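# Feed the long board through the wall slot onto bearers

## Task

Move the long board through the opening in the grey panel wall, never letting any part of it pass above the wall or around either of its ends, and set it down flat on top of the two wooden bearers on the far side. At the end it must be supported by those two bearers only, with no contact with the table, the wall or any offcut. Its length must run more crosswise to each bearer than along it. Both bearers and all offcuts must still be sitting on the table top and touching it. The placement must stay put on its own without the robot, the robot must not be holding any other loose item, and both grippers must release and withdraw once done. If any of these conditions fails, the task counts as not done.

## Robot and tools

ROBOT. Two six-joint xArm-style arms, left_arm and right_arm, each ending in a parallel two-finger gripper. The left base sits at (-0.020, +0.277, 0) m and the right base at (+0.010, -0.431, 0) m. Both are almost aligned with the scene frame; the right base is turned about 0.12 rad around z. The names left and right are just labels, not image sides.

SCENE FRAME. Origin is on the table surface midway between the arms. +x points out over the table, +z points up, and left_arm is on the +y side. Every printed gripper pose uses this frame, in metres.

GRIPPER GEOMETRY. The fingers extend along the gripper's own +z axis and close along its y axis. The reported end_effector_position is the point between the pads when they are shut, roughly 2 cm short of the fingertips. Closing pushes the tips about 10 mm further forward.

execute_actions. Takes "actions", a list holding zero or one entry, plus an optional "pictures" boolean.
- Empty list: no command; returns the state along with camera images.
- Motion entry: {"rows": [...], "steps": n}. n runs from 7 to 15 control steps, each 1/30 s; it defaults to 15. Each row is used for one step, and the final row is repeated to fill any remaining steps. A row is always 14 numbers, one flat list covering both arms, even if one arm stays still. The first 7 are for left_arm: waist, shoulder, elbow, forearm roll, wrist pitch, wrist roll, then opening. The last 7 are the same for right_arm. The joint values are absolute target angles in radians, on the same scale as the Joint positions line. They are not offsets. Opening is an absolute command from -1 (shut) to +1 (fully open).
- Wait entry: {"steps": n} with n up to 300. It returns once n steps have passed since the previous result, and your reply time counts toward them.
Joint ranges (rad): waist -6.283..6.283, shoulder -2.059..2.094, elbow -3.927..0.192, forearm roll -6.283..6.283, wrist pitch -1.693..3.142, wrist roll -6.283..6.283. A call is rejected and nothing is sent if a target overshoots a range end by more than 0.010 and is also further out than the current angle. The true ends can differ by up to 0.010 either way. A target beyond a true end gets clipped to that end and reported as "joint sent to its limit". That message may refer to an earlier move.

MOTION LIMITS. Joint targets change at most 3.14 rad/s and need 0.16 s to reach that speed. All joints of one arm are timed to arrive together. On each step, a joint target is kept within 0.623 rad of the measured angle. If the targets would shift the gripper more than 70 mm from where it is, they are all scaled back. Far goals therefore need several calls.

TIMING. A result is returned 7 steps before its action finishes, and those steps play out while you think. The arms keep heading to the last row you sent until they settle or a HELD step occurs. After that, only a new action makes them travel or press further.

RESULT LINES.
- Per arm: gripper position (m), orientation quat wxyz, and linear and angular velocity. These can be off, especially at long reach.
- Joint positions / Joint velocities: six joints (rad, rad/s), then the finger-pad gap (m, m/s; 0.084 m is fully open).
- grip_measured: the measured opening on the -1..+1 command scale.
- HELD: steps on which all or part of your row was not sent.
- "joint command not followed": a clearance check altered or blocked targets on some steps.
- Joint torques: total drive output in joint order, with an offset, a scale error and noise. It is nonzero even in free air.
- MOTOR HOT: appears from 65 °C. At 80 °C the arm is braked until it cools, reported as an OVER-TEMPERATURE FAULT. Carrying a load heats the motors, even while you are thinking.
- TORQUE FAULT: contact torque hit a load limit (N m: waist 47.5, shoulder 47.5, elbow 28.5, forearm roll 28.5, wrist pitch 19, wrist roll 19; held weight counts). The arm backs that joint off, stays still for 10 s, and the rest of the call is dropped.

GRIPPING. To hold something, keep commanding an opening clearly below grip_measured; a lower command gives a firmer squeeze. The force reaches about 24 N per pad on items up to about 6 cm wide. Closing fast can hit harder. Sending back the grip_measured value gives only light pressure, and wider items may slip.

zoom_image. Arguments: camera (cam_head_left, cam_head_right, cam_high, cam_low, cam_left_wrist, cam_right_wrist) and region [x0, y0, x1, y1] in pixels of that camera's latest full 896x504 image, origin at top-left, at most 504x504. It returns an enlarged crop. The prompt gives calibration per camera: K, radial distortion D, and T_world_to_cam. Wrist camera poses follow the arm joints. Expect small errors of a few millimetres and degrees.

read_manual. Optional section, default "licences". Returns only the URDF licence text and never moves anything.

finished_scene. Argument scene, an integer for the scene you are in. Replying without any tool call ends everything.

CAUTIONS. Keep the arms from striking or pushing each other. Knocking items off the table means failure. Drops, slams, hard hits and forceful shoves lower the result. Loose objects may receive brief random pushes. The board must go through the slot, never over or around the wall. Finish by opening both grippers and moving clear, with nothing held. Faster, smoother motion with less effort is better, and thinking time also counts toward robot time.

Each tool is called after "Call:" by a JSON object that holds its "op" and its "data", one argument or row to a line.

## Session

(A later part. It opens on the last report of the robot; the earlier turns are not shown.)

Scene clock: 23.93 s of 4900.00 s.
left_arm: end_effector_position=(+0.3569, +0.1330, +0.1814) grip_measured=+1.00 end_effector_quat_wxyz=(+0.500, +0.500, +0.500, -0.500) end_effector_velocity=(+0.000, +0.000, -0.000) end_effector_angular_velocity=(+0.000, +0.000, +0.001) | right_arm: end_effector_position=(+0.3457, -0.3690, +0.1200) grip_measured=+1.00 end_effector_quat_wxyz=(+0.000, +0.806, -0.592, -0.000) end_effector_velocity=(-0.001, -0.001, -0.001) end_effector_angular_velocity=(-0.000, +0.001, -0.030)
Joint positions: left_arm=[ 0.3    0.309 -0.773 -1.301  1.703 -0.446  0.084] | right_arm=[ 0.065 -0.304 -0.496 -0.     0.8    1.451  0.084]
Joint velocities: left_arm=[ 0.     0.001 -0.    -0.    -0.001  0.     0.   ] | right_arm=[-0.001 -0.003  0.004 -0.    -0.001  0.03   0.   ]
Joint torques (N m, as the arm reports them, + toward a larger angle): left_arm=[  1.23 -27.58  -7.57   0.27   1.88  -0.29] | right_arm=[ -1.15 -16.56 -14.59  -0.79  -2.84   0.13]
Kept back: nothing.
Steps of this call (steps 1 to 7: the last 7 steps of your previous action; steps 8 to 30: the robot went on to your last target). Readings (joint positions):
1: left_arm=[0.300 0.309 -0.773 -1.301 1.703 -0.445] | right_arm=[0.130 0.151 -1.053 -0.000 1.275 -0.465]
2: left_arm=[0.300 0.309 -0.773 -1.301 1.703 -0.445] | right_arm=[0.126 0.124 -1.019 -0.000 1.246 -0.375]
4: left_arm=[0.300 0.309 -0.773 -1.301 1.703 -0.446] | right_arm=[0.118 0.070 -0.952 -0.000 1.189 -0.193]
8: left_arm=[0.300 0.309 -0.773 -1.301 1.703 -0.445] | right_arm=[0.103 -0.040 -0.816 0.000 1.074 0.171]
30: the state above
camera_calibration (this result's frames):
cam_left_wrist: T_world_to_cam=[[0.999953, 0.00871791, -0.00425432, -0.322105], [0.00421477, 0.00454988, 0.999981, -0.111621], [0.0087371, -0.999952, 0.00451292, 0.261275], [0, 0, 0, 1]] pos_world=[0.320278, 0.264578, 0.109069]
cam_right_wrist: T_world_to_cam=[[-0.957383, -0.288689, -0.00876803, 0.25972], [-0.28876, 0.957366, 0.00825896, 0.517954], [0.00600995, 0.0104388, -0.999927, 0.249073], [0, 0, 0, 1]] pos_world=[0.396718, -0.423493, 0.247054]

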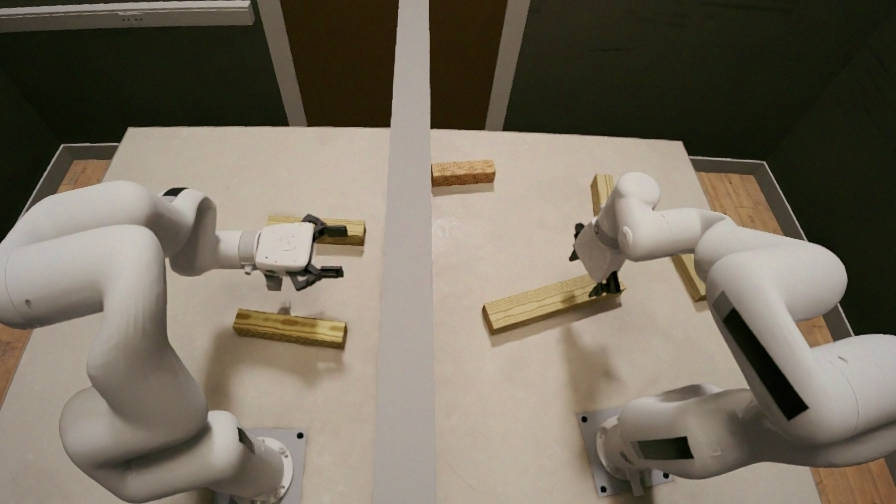

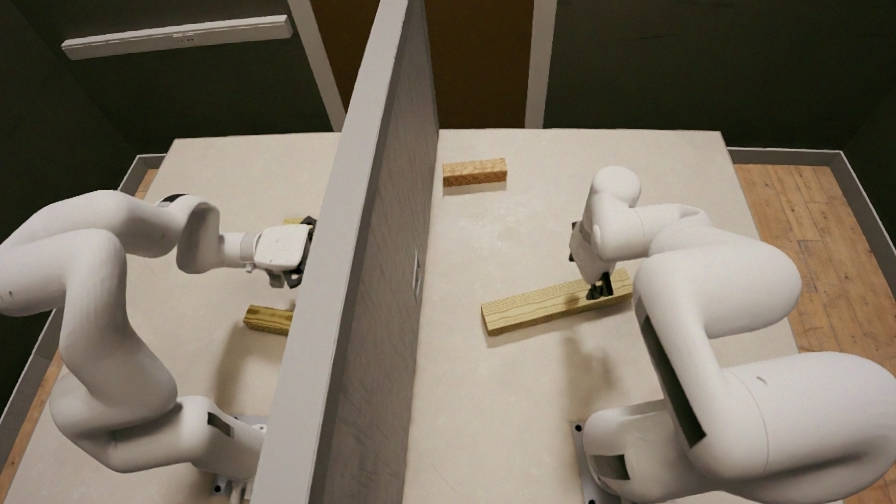

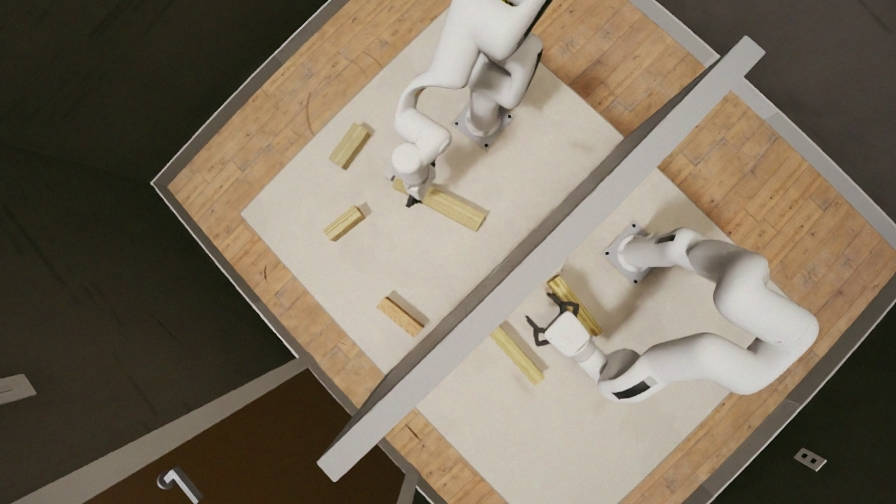

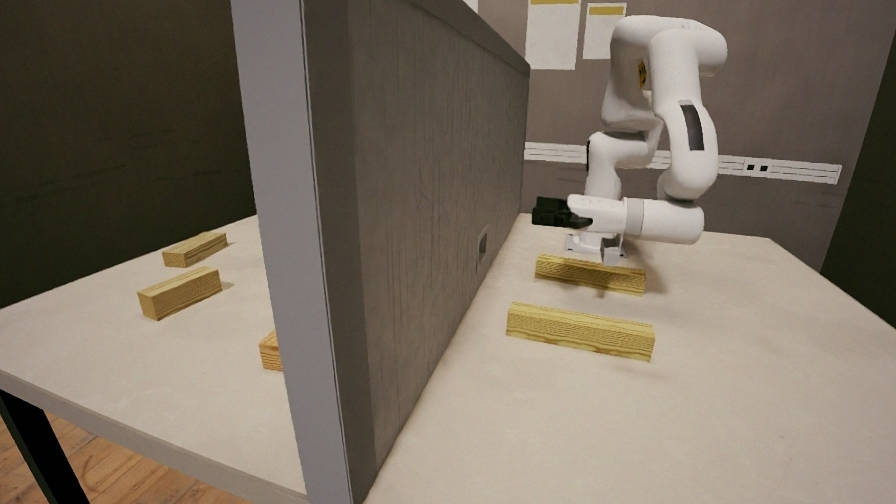

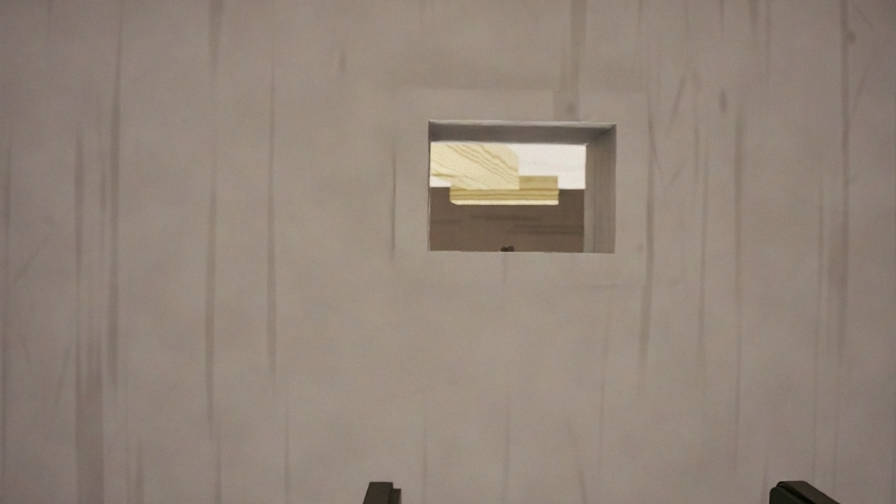

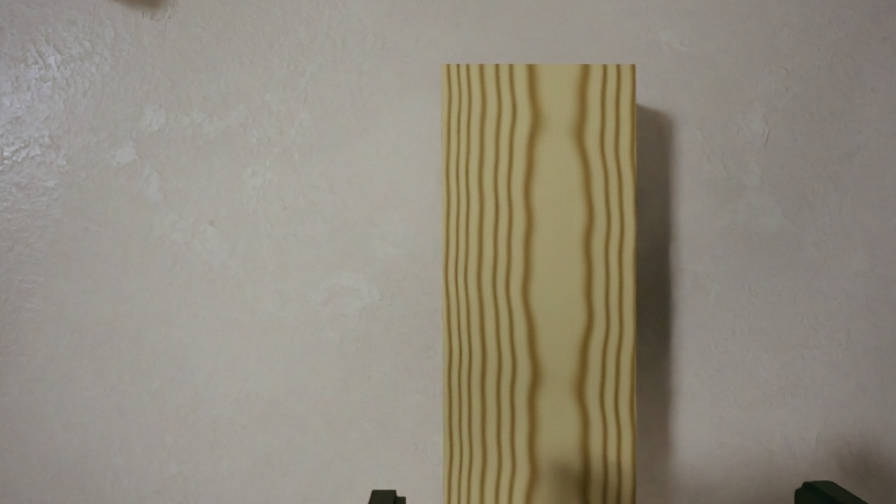

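Call:
{"op": "execute_actions", "data": {
  "actions": [
    {"rows":[[0.3,0.3093,-0.7728,-1.3008,1.7033,-0.4455,1,0.0655,-0.28,-0.489,0,0.769,1.4543,1],[0.3,0.3093,-0.7728,-1.3008,1.7033,-0.4455,1,0.0655,-0.25,-0.480,0,0.730,1.4543,1],[0.3,0.3093,-0.7728,-1.3008,1.7033,-0.4455,1,0.0655,-0.22,-0.472,0,0.692,1.4543,1],[0.3,0.3093,-0.7728,-1.3008,1.7033,-0.4455,1,0.0655,-0.19,-0.4635,0,0.6535,1.4543,1],[0.3,0.3093,-0.7728,-1.3008,1.7033,-0.4455,1,0.0655,-0.1605,-0.4551,0,0.6156,1.4543,1],[0.3,0.3093,-0.7728,-1.3008,1.7033,-0.4455,1,0.0655,-0.135,-0.451,0,0.586,1.4543,1],[0.3,0.3093,-0.7728,-1.3008,1.7033,-0.4455,1,0.0655,-0.11,-0.447,0,0.557,1.4543,1],[0.3,0.3093,-0.7728,-1.3008,1.7033,-0.4455,1,0.0655,-0.085,-0.444,0,0.529,1.4543,1],[0.3,0.3093,-0.7728,-1.3008,1.7033,-0.4455,1,0.0655,-0.06,-0.441,0,0.501,1.4543,1],[0.3,0.3093,-0.7728,-1.3008,1.7033,-0.4455,1,0.0655,-0.04,-0.439,0,0.479,1.4543,1],[0.3,0.3093,-0.7728,-1.3008,1.7033,-0.4455,1,0.0655,-0.02,-0.4375,0,0.4575,1.4543,1],[0.3,0.3093,-0.7728,-1.3008,1.7033,-0.4455,1,0.0655,-0.008,-0.4365,0,0.4445,1.4543,1],[0.3,0.3093,-0.7728,-1.3008,1.7033,-0.4455,1,0.0655,0.001,-0.4361,0,0.4351,1.4543,1]],"steps":15}
  ]
}}

Call:
{"op": "execute_actions", "data": {
  "actions": [
    {"rows":[[0.3,0.3093,-0.7728,-1.3008,1.7033,-0.4455,1,0.0655,0.001,-0.4361,0,0.4351,1.4543,1],[0.3,0.3093,-0.7728,-1.3008,1.7033,-0.4455,1,0.0655,0.001,-0.4361,0,0.4351,1.4543,1],[0.3,0.3093,-0.7728,-1.3008,1.7033,-0.4455,1,0.0655,0.001,-0.4361,0,0.4351,1.4543,1],[0.3,0.3093,-0.7728,-1.3008,1.7033,-0.4455,1,0.0655,0.001,-0.4361,0,0.4351,1.4543,0.8],[0.3,0.3093,-0.7728,-1.3008,1.7033,-0.4455,1,0.0655,0.001,-0.4361,0,0.4351,1.4543,0.7],[0.3,0.3093,-0.7728,-1.3008,1.7033,-0.4455,1,0.0655,0.001,-0.4361,0,0.4351,1.4543,0.6],[0.3,0.3093,-0.7728,-1.3008,1.7033,-0.4455,1,0.0655,0.001,-0.4361,0,0.4351,1.4543,0.5],[0.3,0.3093,-0.7728,-1.3008,1.7033,-0.4455,1,0.0655,0.001,-0.4361,0,0.4351,1.4543,0.45],[0.3,0.3093,-0.7728,-1.3008,1.7033,-0.4455,1,0.0655,0.001,-0.4361,0,0.4351,1.4543,0.4],[0.3,0.3093,-0.7728,-1.3008,1.7033,-0.4455,1,0.0655,0.001,-0.4361,0,0.4351,1.4543,0.3],[0.3,0.3093,-0.7728,-1.3008,1.7033,-0.4455,1,0.0655,0.001,-0.4361,0,0.4351,1.4543,0],[0.3,0.3093,-0.7728,-1.3008,1.7033,-0.4455,1,0.0655,0.001,-0.4361,0,0.4351,1.4543,-0.5],[0.3,0.3093,-0.7728,-1.3008,1.7033,-0.4455,1,0.0655,0.001,-0.4361,0,0.4351,1.4543,-1]],"steps":15}
  ]
}}

Call:
{"op": "execute_actions", "data": {
  "actions": [
    {"steps":12}
  ]
}}

Scene clock: 25.37 s of 4900.00 s.
left_arm: end_effector_position=(+0.3569, +0.1330, +0.1814) grip_measured=+1.00 end_effector_quat_wxyz=(+0.500, +0.500, +0.500, -0.500) end_effector_velocity=(-0.000, +0.000, -0.000) end_effector_angular_velocity=(+0.000, -0.000, +0.000) | right_arm: end_effector_position=(+0.3487, -0.3682, +0.0835) grip_measured=+1.00 end_effector_quat_wxyz=(+0.000, +0.805, -0.593, +0.000) end_effector_velocity=(-0.009, -0.001, -0.265) end_effector_angular_velocity=(-0.011, +0.061, -0.001)
Joint positions: left_arm=[ 0.3    0.309 -0.773 -1.301  1.703 -0.445  0.084] | right_arm=[ 0.065 -0.199 -0.467  0.     0.666  1.454  0.084]
Joint velocities: left_arm=[ 0.  0.  0.  0. -0.  0. -0.] | right_arm=[ 0.002  0.764  0.204  0.    -0.905  0.002 -0.   ]
Joint torques (N m, as the arm reports them, + toward a larger angle): left_arm=[  0.87 -27.38  -7.37   0.4    1.84  -0.26] | right_arm=[ -1.25 -17.36 -13.44  -0.78  -3.02   0.24]
Steps of this call (steps 1 to 15: the robot went on to your last target; steps 16 to 35: nothing new was sent; steps 36 to 43: the first 8 steps of this action). Readings (joint positions):
36: left_arm=[0.300 0.309 -0.773 -1.301 1.703 -0.446] | right_arm=[0.065 -0.305 -0.496 -0.000 0.800 1.453]
37: left_arm=[0.300 0.309 -0.773 -1.301 1.703 -0.445] | right_arm=[0.065 -0.302 -0.495 -0.000 0.796 1.453]
39: left_arm=[0.300 0.309 -0.773 -1.301 1.703 -0.446] | right_arm=[0.065 -0.284 -0.491 -0.000 0.770 1.454]
43: the state above

Scene clock: 25.87 s of 4900.00 s.
left_arm: end_effector_position=(+0.3569, +0.1330, +0.1814) grip_measured=+1.00 end_effector_quat_wxyz=(+0.500, +0.500, +0.500, -0.500) end_effector_velocity=(+0.000, +0.000, -0.000) end_effector_angular_velocity=(+0.002, +0.001, +0.001) | right_arm: end_effector_position=(+0.3491, -0.3680, +0.0229) grip_measured=+0.60 end_effector_quat_wxyz=(-0.001, +0.805, -0.593, +0.001) end_effector_velocity=(-0.001, -0.000, -0.004) end_effector_angular_velocity=(-0.000, +0.001, -0.001)
Joint positions: left_arm=[ 0.3    0.309 -0.773 -1.301  1.703 -0.446  0.084] | right_arm=[ 0.066 -0.001 -0.437 -0.     0.436  1.454  0.069]
Joint velocities: left_arm=[ 0.     0.     0.    -0.    -0.002 -0.001  0.   ] | right_arm=[ 0.     0.014  0.004 -0.    -0.017  0.001 -0.096]
Joint torques (N m, as the arm reports them, + toward a larger angle): left_arm=[  0.89 -27.69  -7.4    0.32   1.91  -0.23] | right_arm=[ -1.39 -20.81 -11.52  -0.75  -2.86   0.25]
Steps of this call (steps 1 to 7: the last 7 steps of your previous action; steps 8 to 15: the first 8 steps of this action). Readings (joint positions):
8: left_arm=[0.300 0.309 -0.773 -1.301 1.703 -0.446] | right_arm=[0.065 -0.022 -0.437 0.000 0.463 1.454]
9: left_arm=[0.300 0.309 -0.773 -1.301 1.703 -0.445] | right_arm=[0.065 -0.013 -0.436 0.000 0.454 1.454]
11: left_arm=[0.300 0.309 -0.773 -1.301 1.703 -0.445] | right_arm=[0.065 -0.005 -0.436 0.000 0.443 1.454]
15: the state above

Scene clock: 26.27 s of 4900.00 s.
left_arm: end_effector_position=(+0.3569, +0.1330, +0.1814) grip_measured=+1.00 end_effector_quat_wxyz=(+0.500, +0.500, +0.500, -0.500) end_effector_velocity=(+0.000, +0.000, -0.000) end_effector_angular_velocity=(+0.000, +0.000, +0.000) | right_arm: end_effector_position=(+0.3489, -0.3681, +0.0225) grip_measured=+0.43 end_effector_quat_wxyz=(-0.001, +0.805, -0.593, +0.000) end_effector_velocity=(+0.000, -0.000, -0.000) end_effector_angular_velocity=(-0.000, +0.000, -0.001)
Joint positions: left_arm=[ 0.3    0.309 -0.773 -1.301  1.703 -0.445  0.084] | right_arm=[ 0.065 -0.    -0.437  0.     0.435  1.454  0.062]
Joint velocities: left_arm=[ 0.  0. -0. -0. -0. -0.  0.] | right_arm=[-0.     0.001 -0.    -0.    -0.     0.001  0.   ]
Joint torques (N m, as the arm reports them, + toward a larger angle): left_arm=[  1.17 -27.51  -7.48   0.29   1.97  -0.28] | right_arm=[ -1.26 -16.82 -10.86  -0.73  -3.14   0.22]
Kept back: nothing.
Steps of this call (steps 1 to 7: the last 7 steps of your previous action; steps 8 to 12: the robot went on to your last target). Readings (joint positions):
1: left_arm=[0.300 0.309 -0.773 -1.301 1.703 -0.446] | right_arm=[0.066 -0.001 -0.437 -0.000 0.436 1.454]
2: left_arm=[0.300 0.309 -0.773 -1.301 1.703 -0.446] | right_arm=[0.066 -0.000 -0.437 -0.000 0.436 1.454]
4: left_arm=[0.300 0.309 -0.773 -1.301 1.703 -0.446] | right_arm=[0.065 -0.000 -0.437 0.000 0.435 1.454]
8: left_arm=[0.300 0.309 -0.773 -1.301 1.703 -0.445] | right_arm=[0.065 -0.000 -0.437 0.000 0.435 1.454]
12: the state above

Call:
{"op": "execute_actions", "data": {
  "actions": [
    {"rows":[[0.3,0.3093,-0.7728,-1.3008,1.7033,-0.4455,1,0.0655,-0.008,-0.4365,0,0.4445,1.4543,-1],[0.3,0.3093,-0.7728,-1.3008,1.7033,-0.4455,1,0.0655,-0.02,-0.4375,0,0.4575,1.4543,-1],[0.3,0.3093,-0.7728,-1.3008,1.7033,-0.4455,1,0.0655,-0.04,-0.439,0,0.479,1.4543,-1],[0.3,0.3093,-0.7728,-1.3008,1.7033,-0.4455,1,0.0655,-0.06,-0.441,0,0.501,1.4543,-1],[0.3,0.3093,-0.7728,-1.3008,1.7033,-0.4455,1,0.0655,-0.08,-0.4435,0,0.5235,1.4543,-1],[0.3,0.3093,-0.7728,-1.3008,1.7033,-0.4455,1,0.0655,-0.10,-0.446,0,0.546,1.4543,-1],[0.3,0.3093,-0.7728,-1.3008,1.7033,-0.4455,1,0.0655,-0.12,-0.449,0,0.569,1.4543,-1],[0.3,0.3093,-0.7728,-1.3008,1.7033,-0.4455,1,0.0655,-0.14,-0.452,0,0.592,1.4543,-1],[0.3,0.3093,-0.7728,-1.3008,1.7033,-0.4455,1,0.0655,-0.16,-0.455,0,0.615,1.4543,-1],[0.3,0.3093,-0.7728,-1.3008,1.7033,-0.4455,1,0.0655,-0.18,-0.461,0,0.641,1.4543,-1],[0.3,0.3093,-0.7728,-1.3008,1.7033,-0.4455,1,0.0655,-0.20,-0.467,0,0.667,1.4543,-1],[0.3,0.3093,-0.7728,-1.3008,1.7033,-0.4455,1,0.068,-0.21,-0.471,0,0.681,1.46,-1],[0.3,0.3093,-0.7728,-1.3008,1.7033,-0.4455,1,0.073,-0.215,-0.474,0,0.689,1.475,-1],[0.3,0.3093,-0.7728,-1.3008,1.7033,-0.4455,1,0.08,-0.215,-0.476,0,0.691,1.495,-1],[0.3,0.3093,-0.7728,-1.3008,1.7033,-0.4455,1,0.09,-0.212,-0.480,0,0.692,1.52,-1]],"steps":15}
  ]
}}

Call:
{"op": "execute_actions", "data": {
  "actions": [
    {"rows":[[0.3,0.3093,-0.7728,-1.3008,1.7033,-0.4455,1,0.105,-0.204,-0.488,0,0.692,1.555,-1],[0.3,0.3093,-0.7728,-1.3008,1.7033,-0.4455,1,0.123,-0.195,-0.498,0,0.693,1.593,-1],[0.3,0.3093,-0.7728,-1.3008,1.7033,-0.4455,1,0.142,-0.185,-0.509,0,0.694,1.633,-1],[0.3,0.3093,-0.7728,-1.3008,1.7033,-0.4455,1,0.161,-0.175,-0.520,0,0.695,1.673,-1],[0.3,0.3093,-0.7728,-1.3008,1.7033,-0.4455,1,0.18,-0.165,-0.530,0,0.695,1.713,-1],[0.3,0.3093,-0.7728,-1.3008,1.7033,-0.4455,1,0.199,-0.155,-0.541,0,0.696,1.753,-1],[0.3,0.3093,-0.7728,-1.3008,1.7033,-0.4455,1,0.218,-0.145,-0.552,0,0.697,1.793,-1],[0.3,0.3093,-0.7728,-1.3008,1.7033,-0.4455,1,0.237,-0.135,-0.563,0,0.698,1.832,-1],[0.3,0.3093,-0.7728,-1.3008,1.7033,-0.4455,1,0.256,-0.125,-0.573,0,0.698,1.871,-1],[0.3,0.3093,-0.7728,-1.3008,1.7033,-0.4455,1,0.275,-0.115,-0.584,0,0.699,1.91,-1],[0.3,0.3093,-0.7728,-1.3008,1.7033,-0.4455,1,0.292,-0.106,-0.594,0,0.700,1.945,-1],[0.3,0.3093,-0.7728,-1.3008,1.7033,-0.4455,1,0.306,-0.099,-0.602,0,0.701,1.974,-1],[0.3,0.3093,-0.7728,-1.3008,1.7033,-0.4455,1,0.317,-0.093,-0.608,0,0.701,1.997,-1],[0.3,0.3093,-0.7728,-1.3008,1.7033,-0.4455,1,0.324,-0.0895,-0.612,0,0.7015,2.011,-1],[0.3,0.3093,-0.7728,-1.3008,1.7033,-0.4455,1,0.3282,-0.0874,-0.6141,0,0.7015,2.019,-1]],"steps":15}
  ]
}}

Call:
{"op": "execute_actions", "data": {
  "actions": [
    {"steps":22}
  ],
  "pictures": true
}}

Scene clock: 28.27 s of 4900.00 s.
left_arm: end_effector_position=(+0.3569, +0.1330, +0.1814) grip_measured=+1.00 end_effector_quat_wxyz=(+0.500, +0.500, +0.500, -0.500) end_effector_velocity=(-0.000, +0.000, -0.000) end_effector_angular_velocity=(-0.000, +0.001, +0.000) | right_arm: end_effector_position=(+0.3453, -0.3688, +0.0370) grip_measured=+0.43 end_effector_quat_wxyz=(+0.004, +0.805, -0.593, -0.004) end_effector_velocity=(+0.038, +0.007, +0.174) end_effector_angular_velocity=(+0.017, -0.090, +0.000)
Joint positions: left_arm=[ 0.3    0.309 -0.773 -1.301  1.703 -0.446  0.084] | right_arm=[ 0.066 -0.057 -0.437 -0.     0.505  1.454  0.062]
Joint velocities: left_arm=[ 0.  0.  0. -0. -0. -0. -0.] | right_arm=[ 0.    -0.536 -0.102  0.     0.547 -0.    -0.   ]
Joint torques (N m, as the arm reports them, + toward a larger angle): left_arm=[  1.05 -27.63  -7.48   0.1    1.79  -0.25] | right_arm=[ -1.28 -24.47 -13.89  -0.69  -3.3    0.23]
Steps of this call (steps 1 to 15: the robot went on to your last target; steps 16 to 52: nothing new was sent; steps 53 to 60: the first 8 steps of this action). Readings (joint positions):
53: left_arm=[0.300 0.309 -0.773 -1.301 1.703 -0.446] | right_arm=[0.065 0.001 -0.436 -0.000 0.435 1.454]
54: left_arm=[0.300 0.309 -0.773 -1.301 1.703 -0.446] | right_arm=[0.065 0.000 -0.436 0.000 0.436 1.454]
56: left_arm=[0.300 0.309 -0.773 -1.301 1.703 -0.445] | right_arm=[0.065 -0.006 -0.435 0.000 0.446 1.454]
60: the state above

Scene clock: 28.77 s of 4900.00 s.
left_arm: end_effector_position=(+0.3569, +0.1330, +0.1814) grip_measured=+1.00 end_effector_quat_wxyz=(+0.500, +0.500, +0.500, -0.500) end_effector_velocity=(+0.000, +0.000, -0.000) end_effector_angular_velocity=(+0.001, +0.001, +0.001) | right_arm: end_effector_position=(+0.3530, -0.3354, +0.0903) grip_measured=+0.43 end_effector_quat_wxyz=(+0.001, +0.770, -0.638, -0.001) end_effector_velocity=(+0.029, +0.196, +0.010) end_effector_angular_velocity=(-0.002, -0.001, -0.559)
Joint positions: left_arm=[ 0.3    0.309 -0.773 -1.301  1.703 -0.446  0.084] | right_arm=[ 0.154 -0.176 -0.515 -0.     0.693  1.656  0.062]
Joint velocities: left_arm=[ 0.     0.    -0.    -0.    -0.001 -0.001  0.   ] | right_arm=[ 0.507  0.249 -0.288  0.     0.039  1.066 -0.   ]
Joint torques (N m, as the arm reports them, + toward a larger angle): left_arm=[  1.12 -27.82  -7.62   0.27   1.95  -0.16] | right_arm=[ -0.02 -20.26 -15.3   -0.71  -3.42   0.52]
Steps of this call (steps 1 to 7: the last 7 steps of your previous action; steps 8 to 15: the first 8 steps of this action). Readings (joint positions):
8: left_arm=[0.300 0.309 -0.773 -1.301 1.703 -0.446] | right_arm=[0.072 -0.196 -0.470 -0.000 0.662 1.474]
9: left_arm=[0.300 0.309 -0.773 -1.301 1.703 -0.446] | right_arm=[0.078 -0.201 -0.474 -0.000 0.672 1.489]
11: left_arm=[0.300 0.309 -0.773 -1.301 1.703 -0.445] | right_arm=[0.095 -0.202 -0.483 -0.000 0.683 1.531]
15: the state above

Scene clock: 29.50 s of 4900.00 s.
left_arm: end_effector_position=(+0.3569, +0.1330, +0.1814) grip_measured=+1.00 end_effector_quat_wxyz=(+0.500, +0.500, +0.500, -0.500) end_effector_velocity=(+0.000, +0.000, -0.000) end_effector_angular_velocity=(+0.002, +0.001, +0.001) | right_arm: end_effector_position=(+0.3568, -0.2652, +0.0920) grip_measured=+0.43 end_effector_quat_wxyz=(-0.000, -0.707, +0.708, +0.000) end_effector_velocity=(+0.000, +0.001, +0.001) end_effector_angular_velocity=(+0.001, -0.002, -0.001)
Joint positions: left_arm=[ 0.3    0.309 -0.773 -1.301  1.703 -0.445  0.084] | right_arm=[ 0.328 -0.088 -0.614 -0.     0.702  2.019  0.062]
Joint velocities: left_arm=[ 0.    -0.001  0.     0.    -0.002 -0.002 -0.   ] | right_arm=[ 0.003  0.    -0.002 -0.    -0.     0.004  0.   ]
Joint torques (N m, as the arm reports them, + toward a larger angle): left_arm=[  1.05 -27.58  -7.61   0.25   1.91  -0.13] | right_arm=[ -1.23 -23.76 -15.26  -0.64  -3.26   0.27]
Kept back: nothing.
Steps of this call (steps 1 to 7: the last 7 steps of your previous action; steps 8 to 22: the robot went on to your last target). Readings (joint positions):
1: left_arm=[0.300 0.309 -0.773 -1.301 1.703 -0.445] | right_arm=[0.171 -0.168 -0.525 -0.000 0.694 1.693]
2: left_arm=[0.300 0.309 -0.773 -1.301 1.703 -0.446] | right_arm=[0.189 -0.159 -0.535 0.000 0.695 1.730]
4: left_arm=[0.300 0.309 -0.773 -1.301 1.703 -0.445] | right_arm=[0.225 -0.140 -0.556 0.000 0.697 1.806]
8: left_arm=[0.300 0.309 -0.773 -1.301 1.703 -0.445] | right_arm=[0.292 -0.106 -0.594 0.000 0.700 1.944]
22: the state above
camera_calibration (this result's frames):
cam_left_wrist: T_world_to_cam=[[0.999953, 0.00871787, -0.00425397, -0.322105], [0.00421442, 0.00454987, 0.999981, -0.111621], [0.00873706, -0.999952, 0.00451292, 0.261275], [0, 0, 0, 1]] pos_world=[0.320278, 0.264578, 0.10907]
cam_right_wrist: T_world_to_cam=[[-0.999889, 0.0119602, -0.00884169, 0.395002], [0.0118878, 0.999896, 0.00819865, 0.326044], [0.00893883, 0.00809263, -0.999927, 0.218225], [0, 0, 0, 1]] pos_world=[0.389132, -0.3325, 0.219029]

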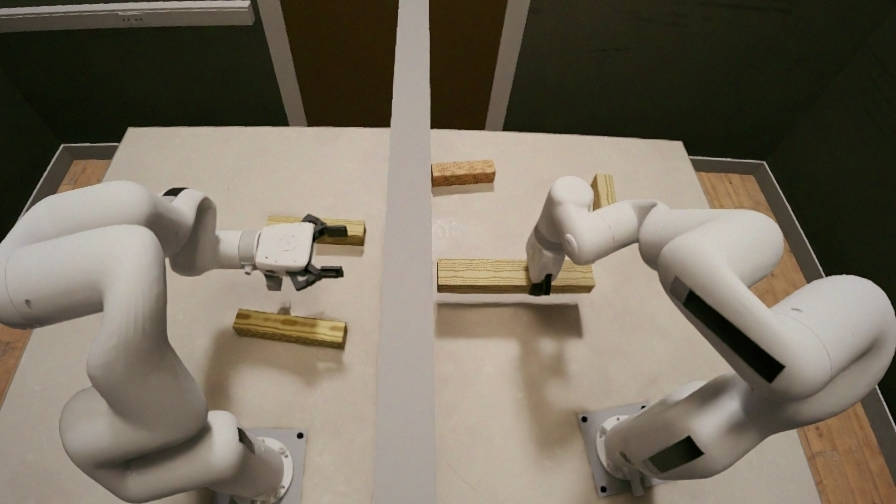

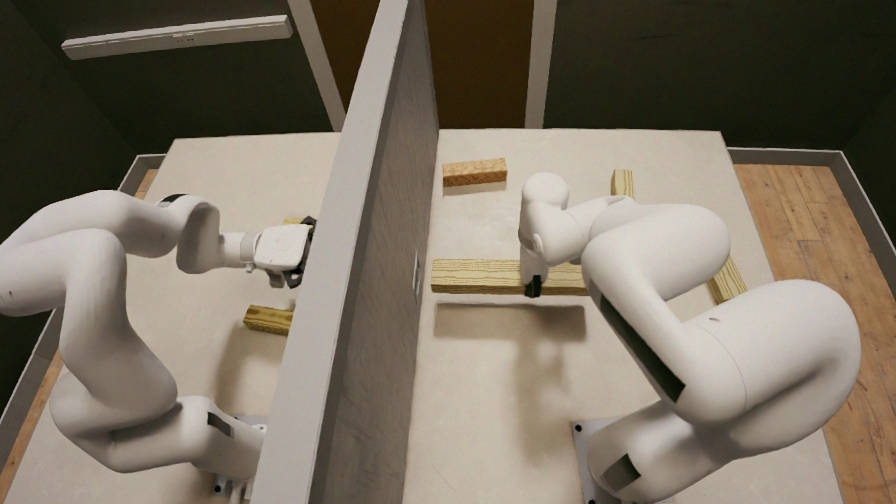

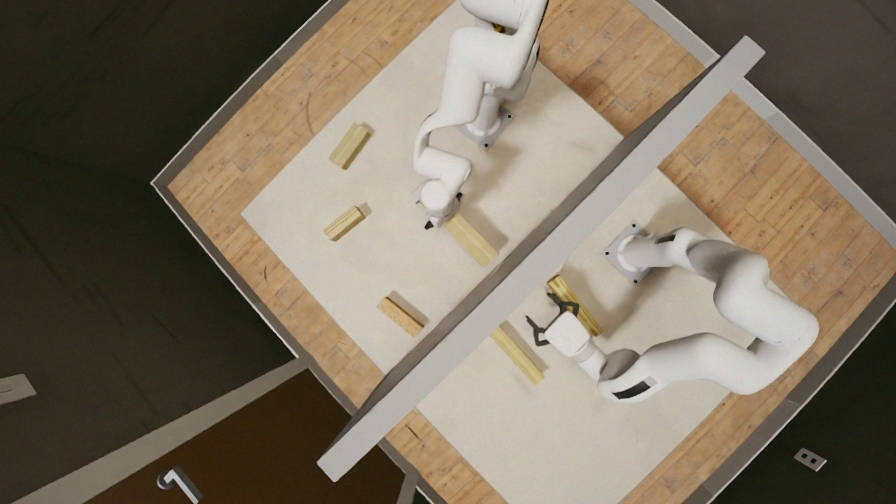

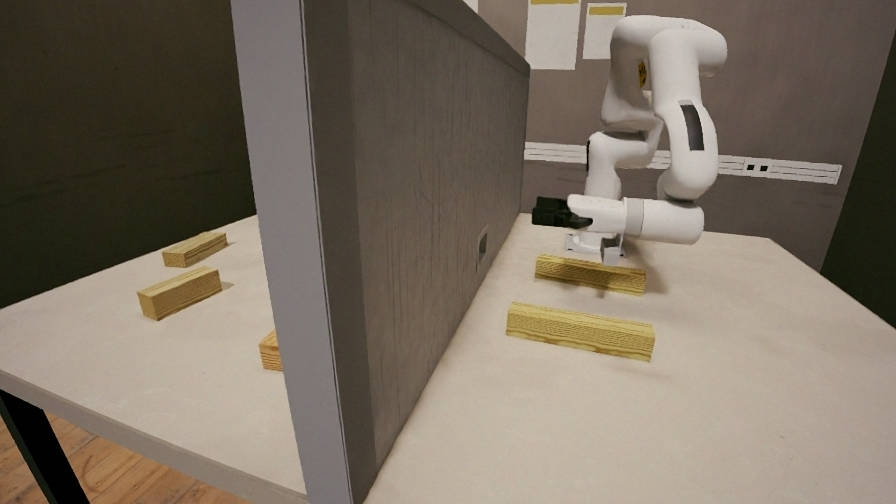

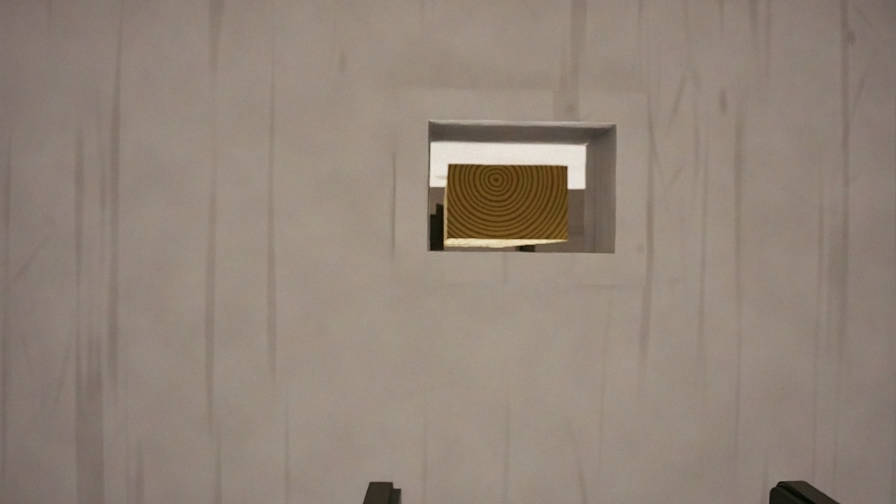

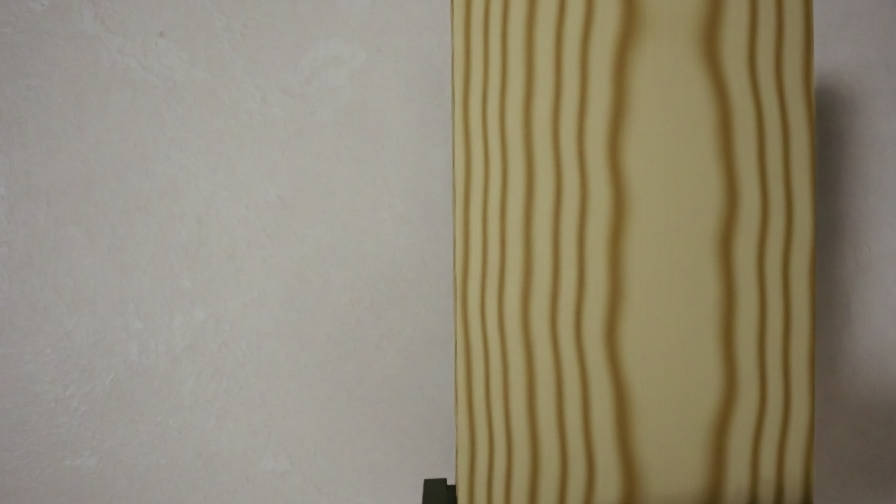

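Call:
{"op": "zoom_image", "data": {
  "camera": "cam_left_wrist",
  "region": [410, 110, 634, 264]
}}

Region (410, 110, 634, 264) of cam_left_wrist's 896x504 image, scaled by 2.250, with more detail than that image has; it fills the top 346 rows of this view, and the rest is white.

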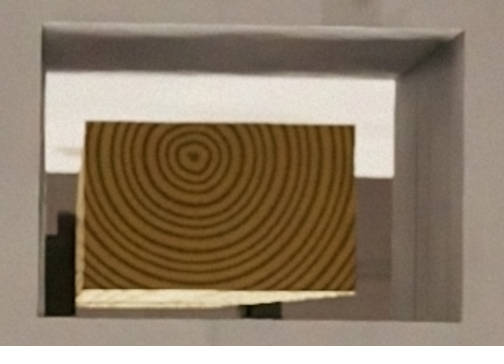

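Call:
{"op": "execute_actions", "data": {
  "actions": [
    {"rows":[[0.3,0.3093,-0.7728,-1.3008,1.7033,-0.4455,1,0.3305,-0.093,-0.608,0,0.701,2.021,-1],[0.3,0.3093,-0.7728,-1.3008,1.7033,-0.4455,1,0.3327,-0.0989,-0.6013,0,0.7002,2.0235,-1],[0.3,0.3093,-0.7728,-1.3008,1.7033,-0.4455,1,0.3327,-0.0989,-0.6013,0,0.7002,2.0235,-1],[0.3,0.3093,-0.7728,-1.3008,1.7033,-0.4455,1,0.344,-0.0913,-0.6098,0,0.7011,2.0348,-1],[0.3,0.3093,-0.7728,-1.3008,1.7033,-0.4455,1,0.3552,-0.0838,-0.6183,0,0.7021,2.046,-1],[0.3,0.3093,-0.7728,-1.3008,1.7033,-0.4455,1,0.3665,-0.0762,-0.6268,0,0.703,2.0573,-1],[0.3,0.3093,-0.7728,-1.3008,1.7033,-0.4455,1,0.3778,-0.0687,-0.6354,0,0.7041,2.0686,-1],[0.3,0.3093,-0.7728,-1.3008,1.7033,-0.4455,1,0.389,-0.0611,-0.6439,0,0.705,2.0798,-1],[0.3,0.3093,-0.7728,-1.3008,1.7033,-0.4455,1,0.4003,-0.0535,-0.6524,0,0.7059,2.0911,-1]],"steps":12}
  ]
}}

Call:
{"op": "execute_actions", "data": {
  "actions": [
    {"steps":18}
  ],
  "pictures": true
}}

Call:
{"op": "zoom_image", "data": {
  "camera": "cam_left_wrist",
  "region": [410, 110, 634, 264]
}}

Scene clock: 31.00 s of 4900.00 s.
left_arm: end_effector_position=(+0.3569, +0.1330, +0.1814) grip_measured=+1.00 end_effector_quat_wxyz=(+0.500, +0.500, +0.500, -0.500) end_effector_velocity=(+0.000, +0.000, -0.000) end_effector_angular_velocity=(+0.001, +0.001, +0.000) | right_arm: end_effector_position=(+0.3544, -0.2644, +0.0920) grip_measured=+0.43 end_effector_quat_wxyz=(-0.000, -0.706, +0.708, +0.000) end_effector_velocity=(-0.020, +0.028, -0.003) end_effector_angular_velocity=(-0.006, +0.011, -0.009)
Joint positions: left_arm=[ 0.3    0.309 -0.773 -1.301  1.703 -0.446  0.084] | right_arm=[ 0.332 -0.093 -0.607 -0.     0.701  2.024  0.062]
Joint velocities: left_arm=[ 0.     0.    -0.     0.    -0.001 -0.     0.   ] | right_arm=[ 0.09  -0.005  0.012 -0.     0.006  0.099  0.   ]
Joint torques (N m, as the arm reports them, + toward a larger angle): left_arm=[  0.92 -27.62  -7.48   0.28   1.91  -0.16] | right_arm=[ -0.34 -21.15 -16.01  -0.63  -3.48   0.38]
Steps of this call (steps 1 to 15: the robot went on to your last target; steps 16 to 40: nothing new was sent; steps 41 to 45: the first 5 steps of this action). Readings (joint positions):
41: left_arm=[0.300 0.309 -0.773 -1.301 1.703 -0.446] | right_arm=[0.328 -0.087 -0.614 -0.000 0.701 2.019]
42: left_arm=[0.300 0.309 -0.773 -1.301 1.703 -0.446] | right_arm=[0.328 -0.088 -0.613 -0.000 0.701 2.019]
44: left_arm=[0.300 0.309 -0.773 -1.301 1.703 -0.445] | right_arm=[0.330 -0.092 -0.609 -0.000 0.701 2.021]
45: the state above

Scene clock: 31.60 s of 4900.00 s.
left_arm: end_effector_position=(+0.3569, +0.1330, +0.1814) grip_measured=+1.00 end_effector_quat_wxyz=(+0.500, +0.500, +0.500, -0.500) end_effector_velocity=(+0.000, -0.000, +0.000) end_effector_angular_velocity=(+0.000, +0.001, +0.000) | right_arm: end_effector_position=(+0.3532, -0.2353, +0.0921) grip_measured=+0.43 end_effector_quat_wxyz=(-0.000, -0.707, +0.708, +0.000) end_effector_velocity=(+0.000, +0.001, +0.000) end_effector_angular_velocity=(+0.000, -0.001, -0.000)
Joint positions: left_arm=[ 0.3    0.309 -0.773 -1.301  1.703 -0.445  0.084] | right_arm=[ 0.4   -0.054 -0.652 -0.     0.706  2.091  0.062]
Joint velocities: left_arm=[-0.     0.    -0.    -0.    -0.    -0.001 -0.   ] | right_arm=[ 0.001  0.002 -0.003  0.    -0.     0.002 -0.   ]
Joint torques (N m, as the arm reports them, + toward a larger angle): left_arm=[  1.27 -27.7   -7.57   0.35   1.88  -0.26] | right_arm=[ -1.3  -24.77 -15.25  -0.63  -3.25   0.21]
Kept back: nothing.
Steps of this call (steps 1 to 7: the last 7 steps of your previous action; steps 8 to 18: the robot went on to your last target). Readings (joint positions):
1: left_arm=[0.300 0.309 -0.773 -1.301 1.703 -0.445] | right_arm=[0.336 -0.093 -0.608 -0.000 0.701 2.028]
2: left_arm=[0.300 0.309 -0.773 -1.301 1.703 -0.446] | right_arm=[0.342 -0.090 -0.611 -0.000 0.702 2.034]
4: left_arm=[0.300 0.309 -0.773 -1.301 1.703 -0.446] | right_arm=[0.359 -0.080 -0.622 -0.000 0.703 2.050]
8: left_arm=[0.300 0.309 -0.773 -1.301 1.703 -0.445] | right_arm=[0.391 -0.060 -0.646 0.000 0.705 2.081]
18: the state above
camera_calibration (this result's frames):
cam_left_wrist: T_world_to_cam=[[0.999953, 0.00871765, -0.00425414, -0.322105], [0.00421459, 0.00454986, 0.999981, -0.111621], [0.00873684, -0.999952, 0.00451291, 0.261275], [0, 0, 0, 1]] pos_world=[0.320278, 0.264578, 0.10907]
cam_right_wrist: T_world_to_cam=[[-0.999889, 0.0119572, -0.00886926, 0.391048], [0.0118845, 0.999896, 0.00820929, 0.296191], [0.00896649, 0.00810297, -0.999927, 0.218117], [0, 0, 0, 1]] pos_world=[0.385529, -0.302603, 0.219138]

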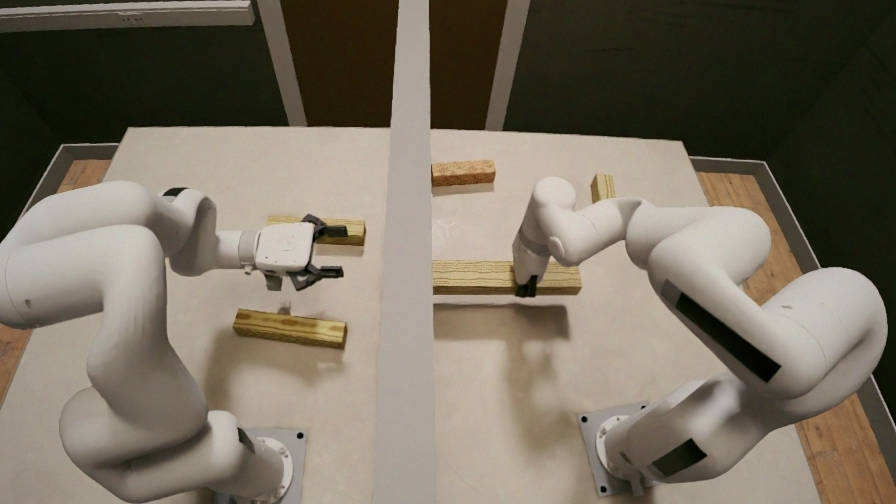

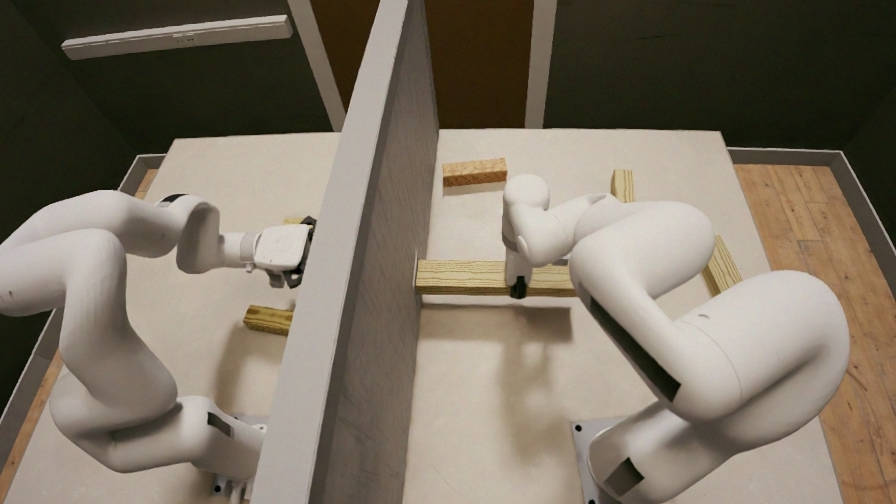

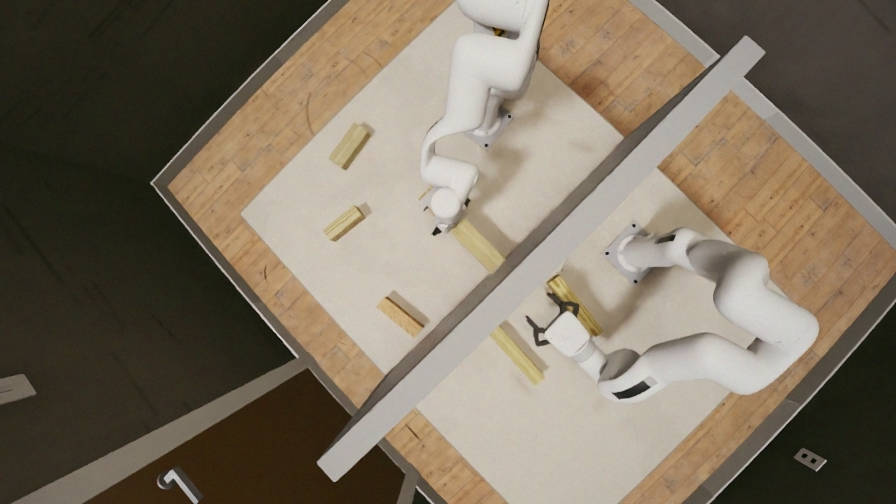

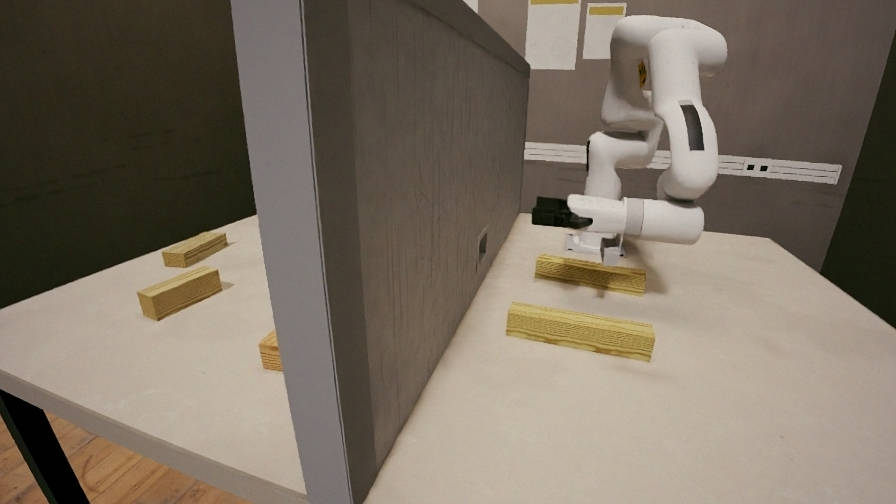

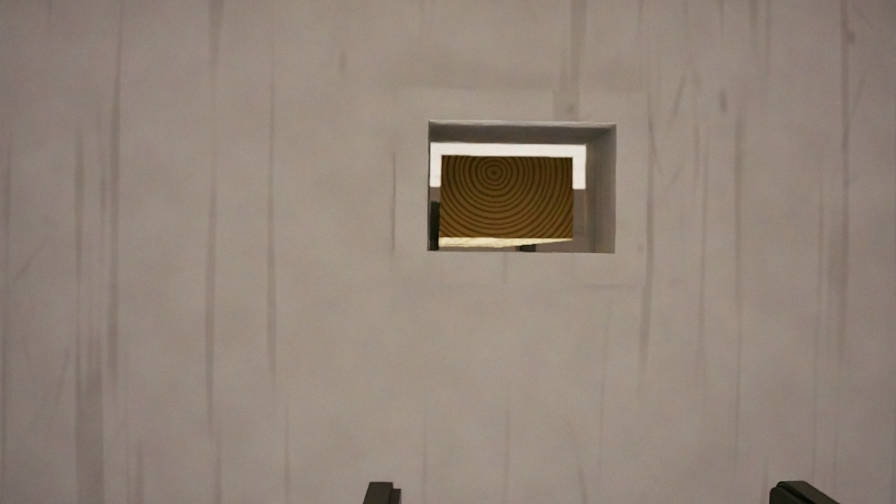

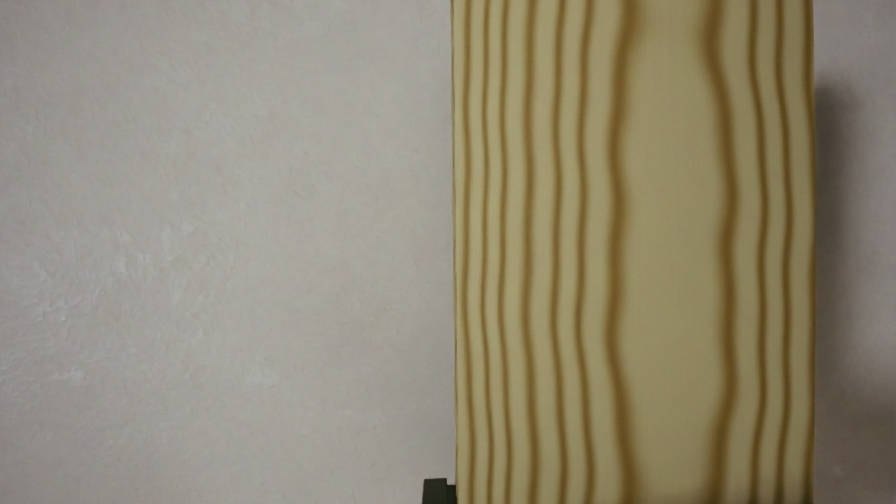

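Region (410, 110, 634, 264) of cam_left_wrist's 896x504 image, scaled by 2.250, with more detail than that image has; it fills the top 346 rows of this view, and the rest is white.

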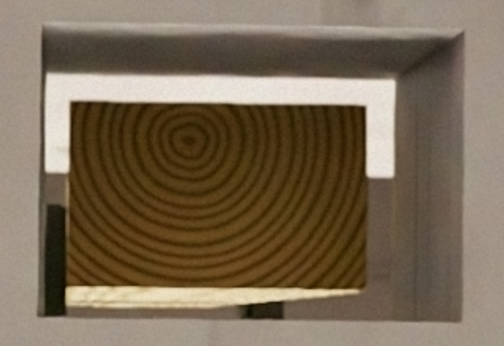

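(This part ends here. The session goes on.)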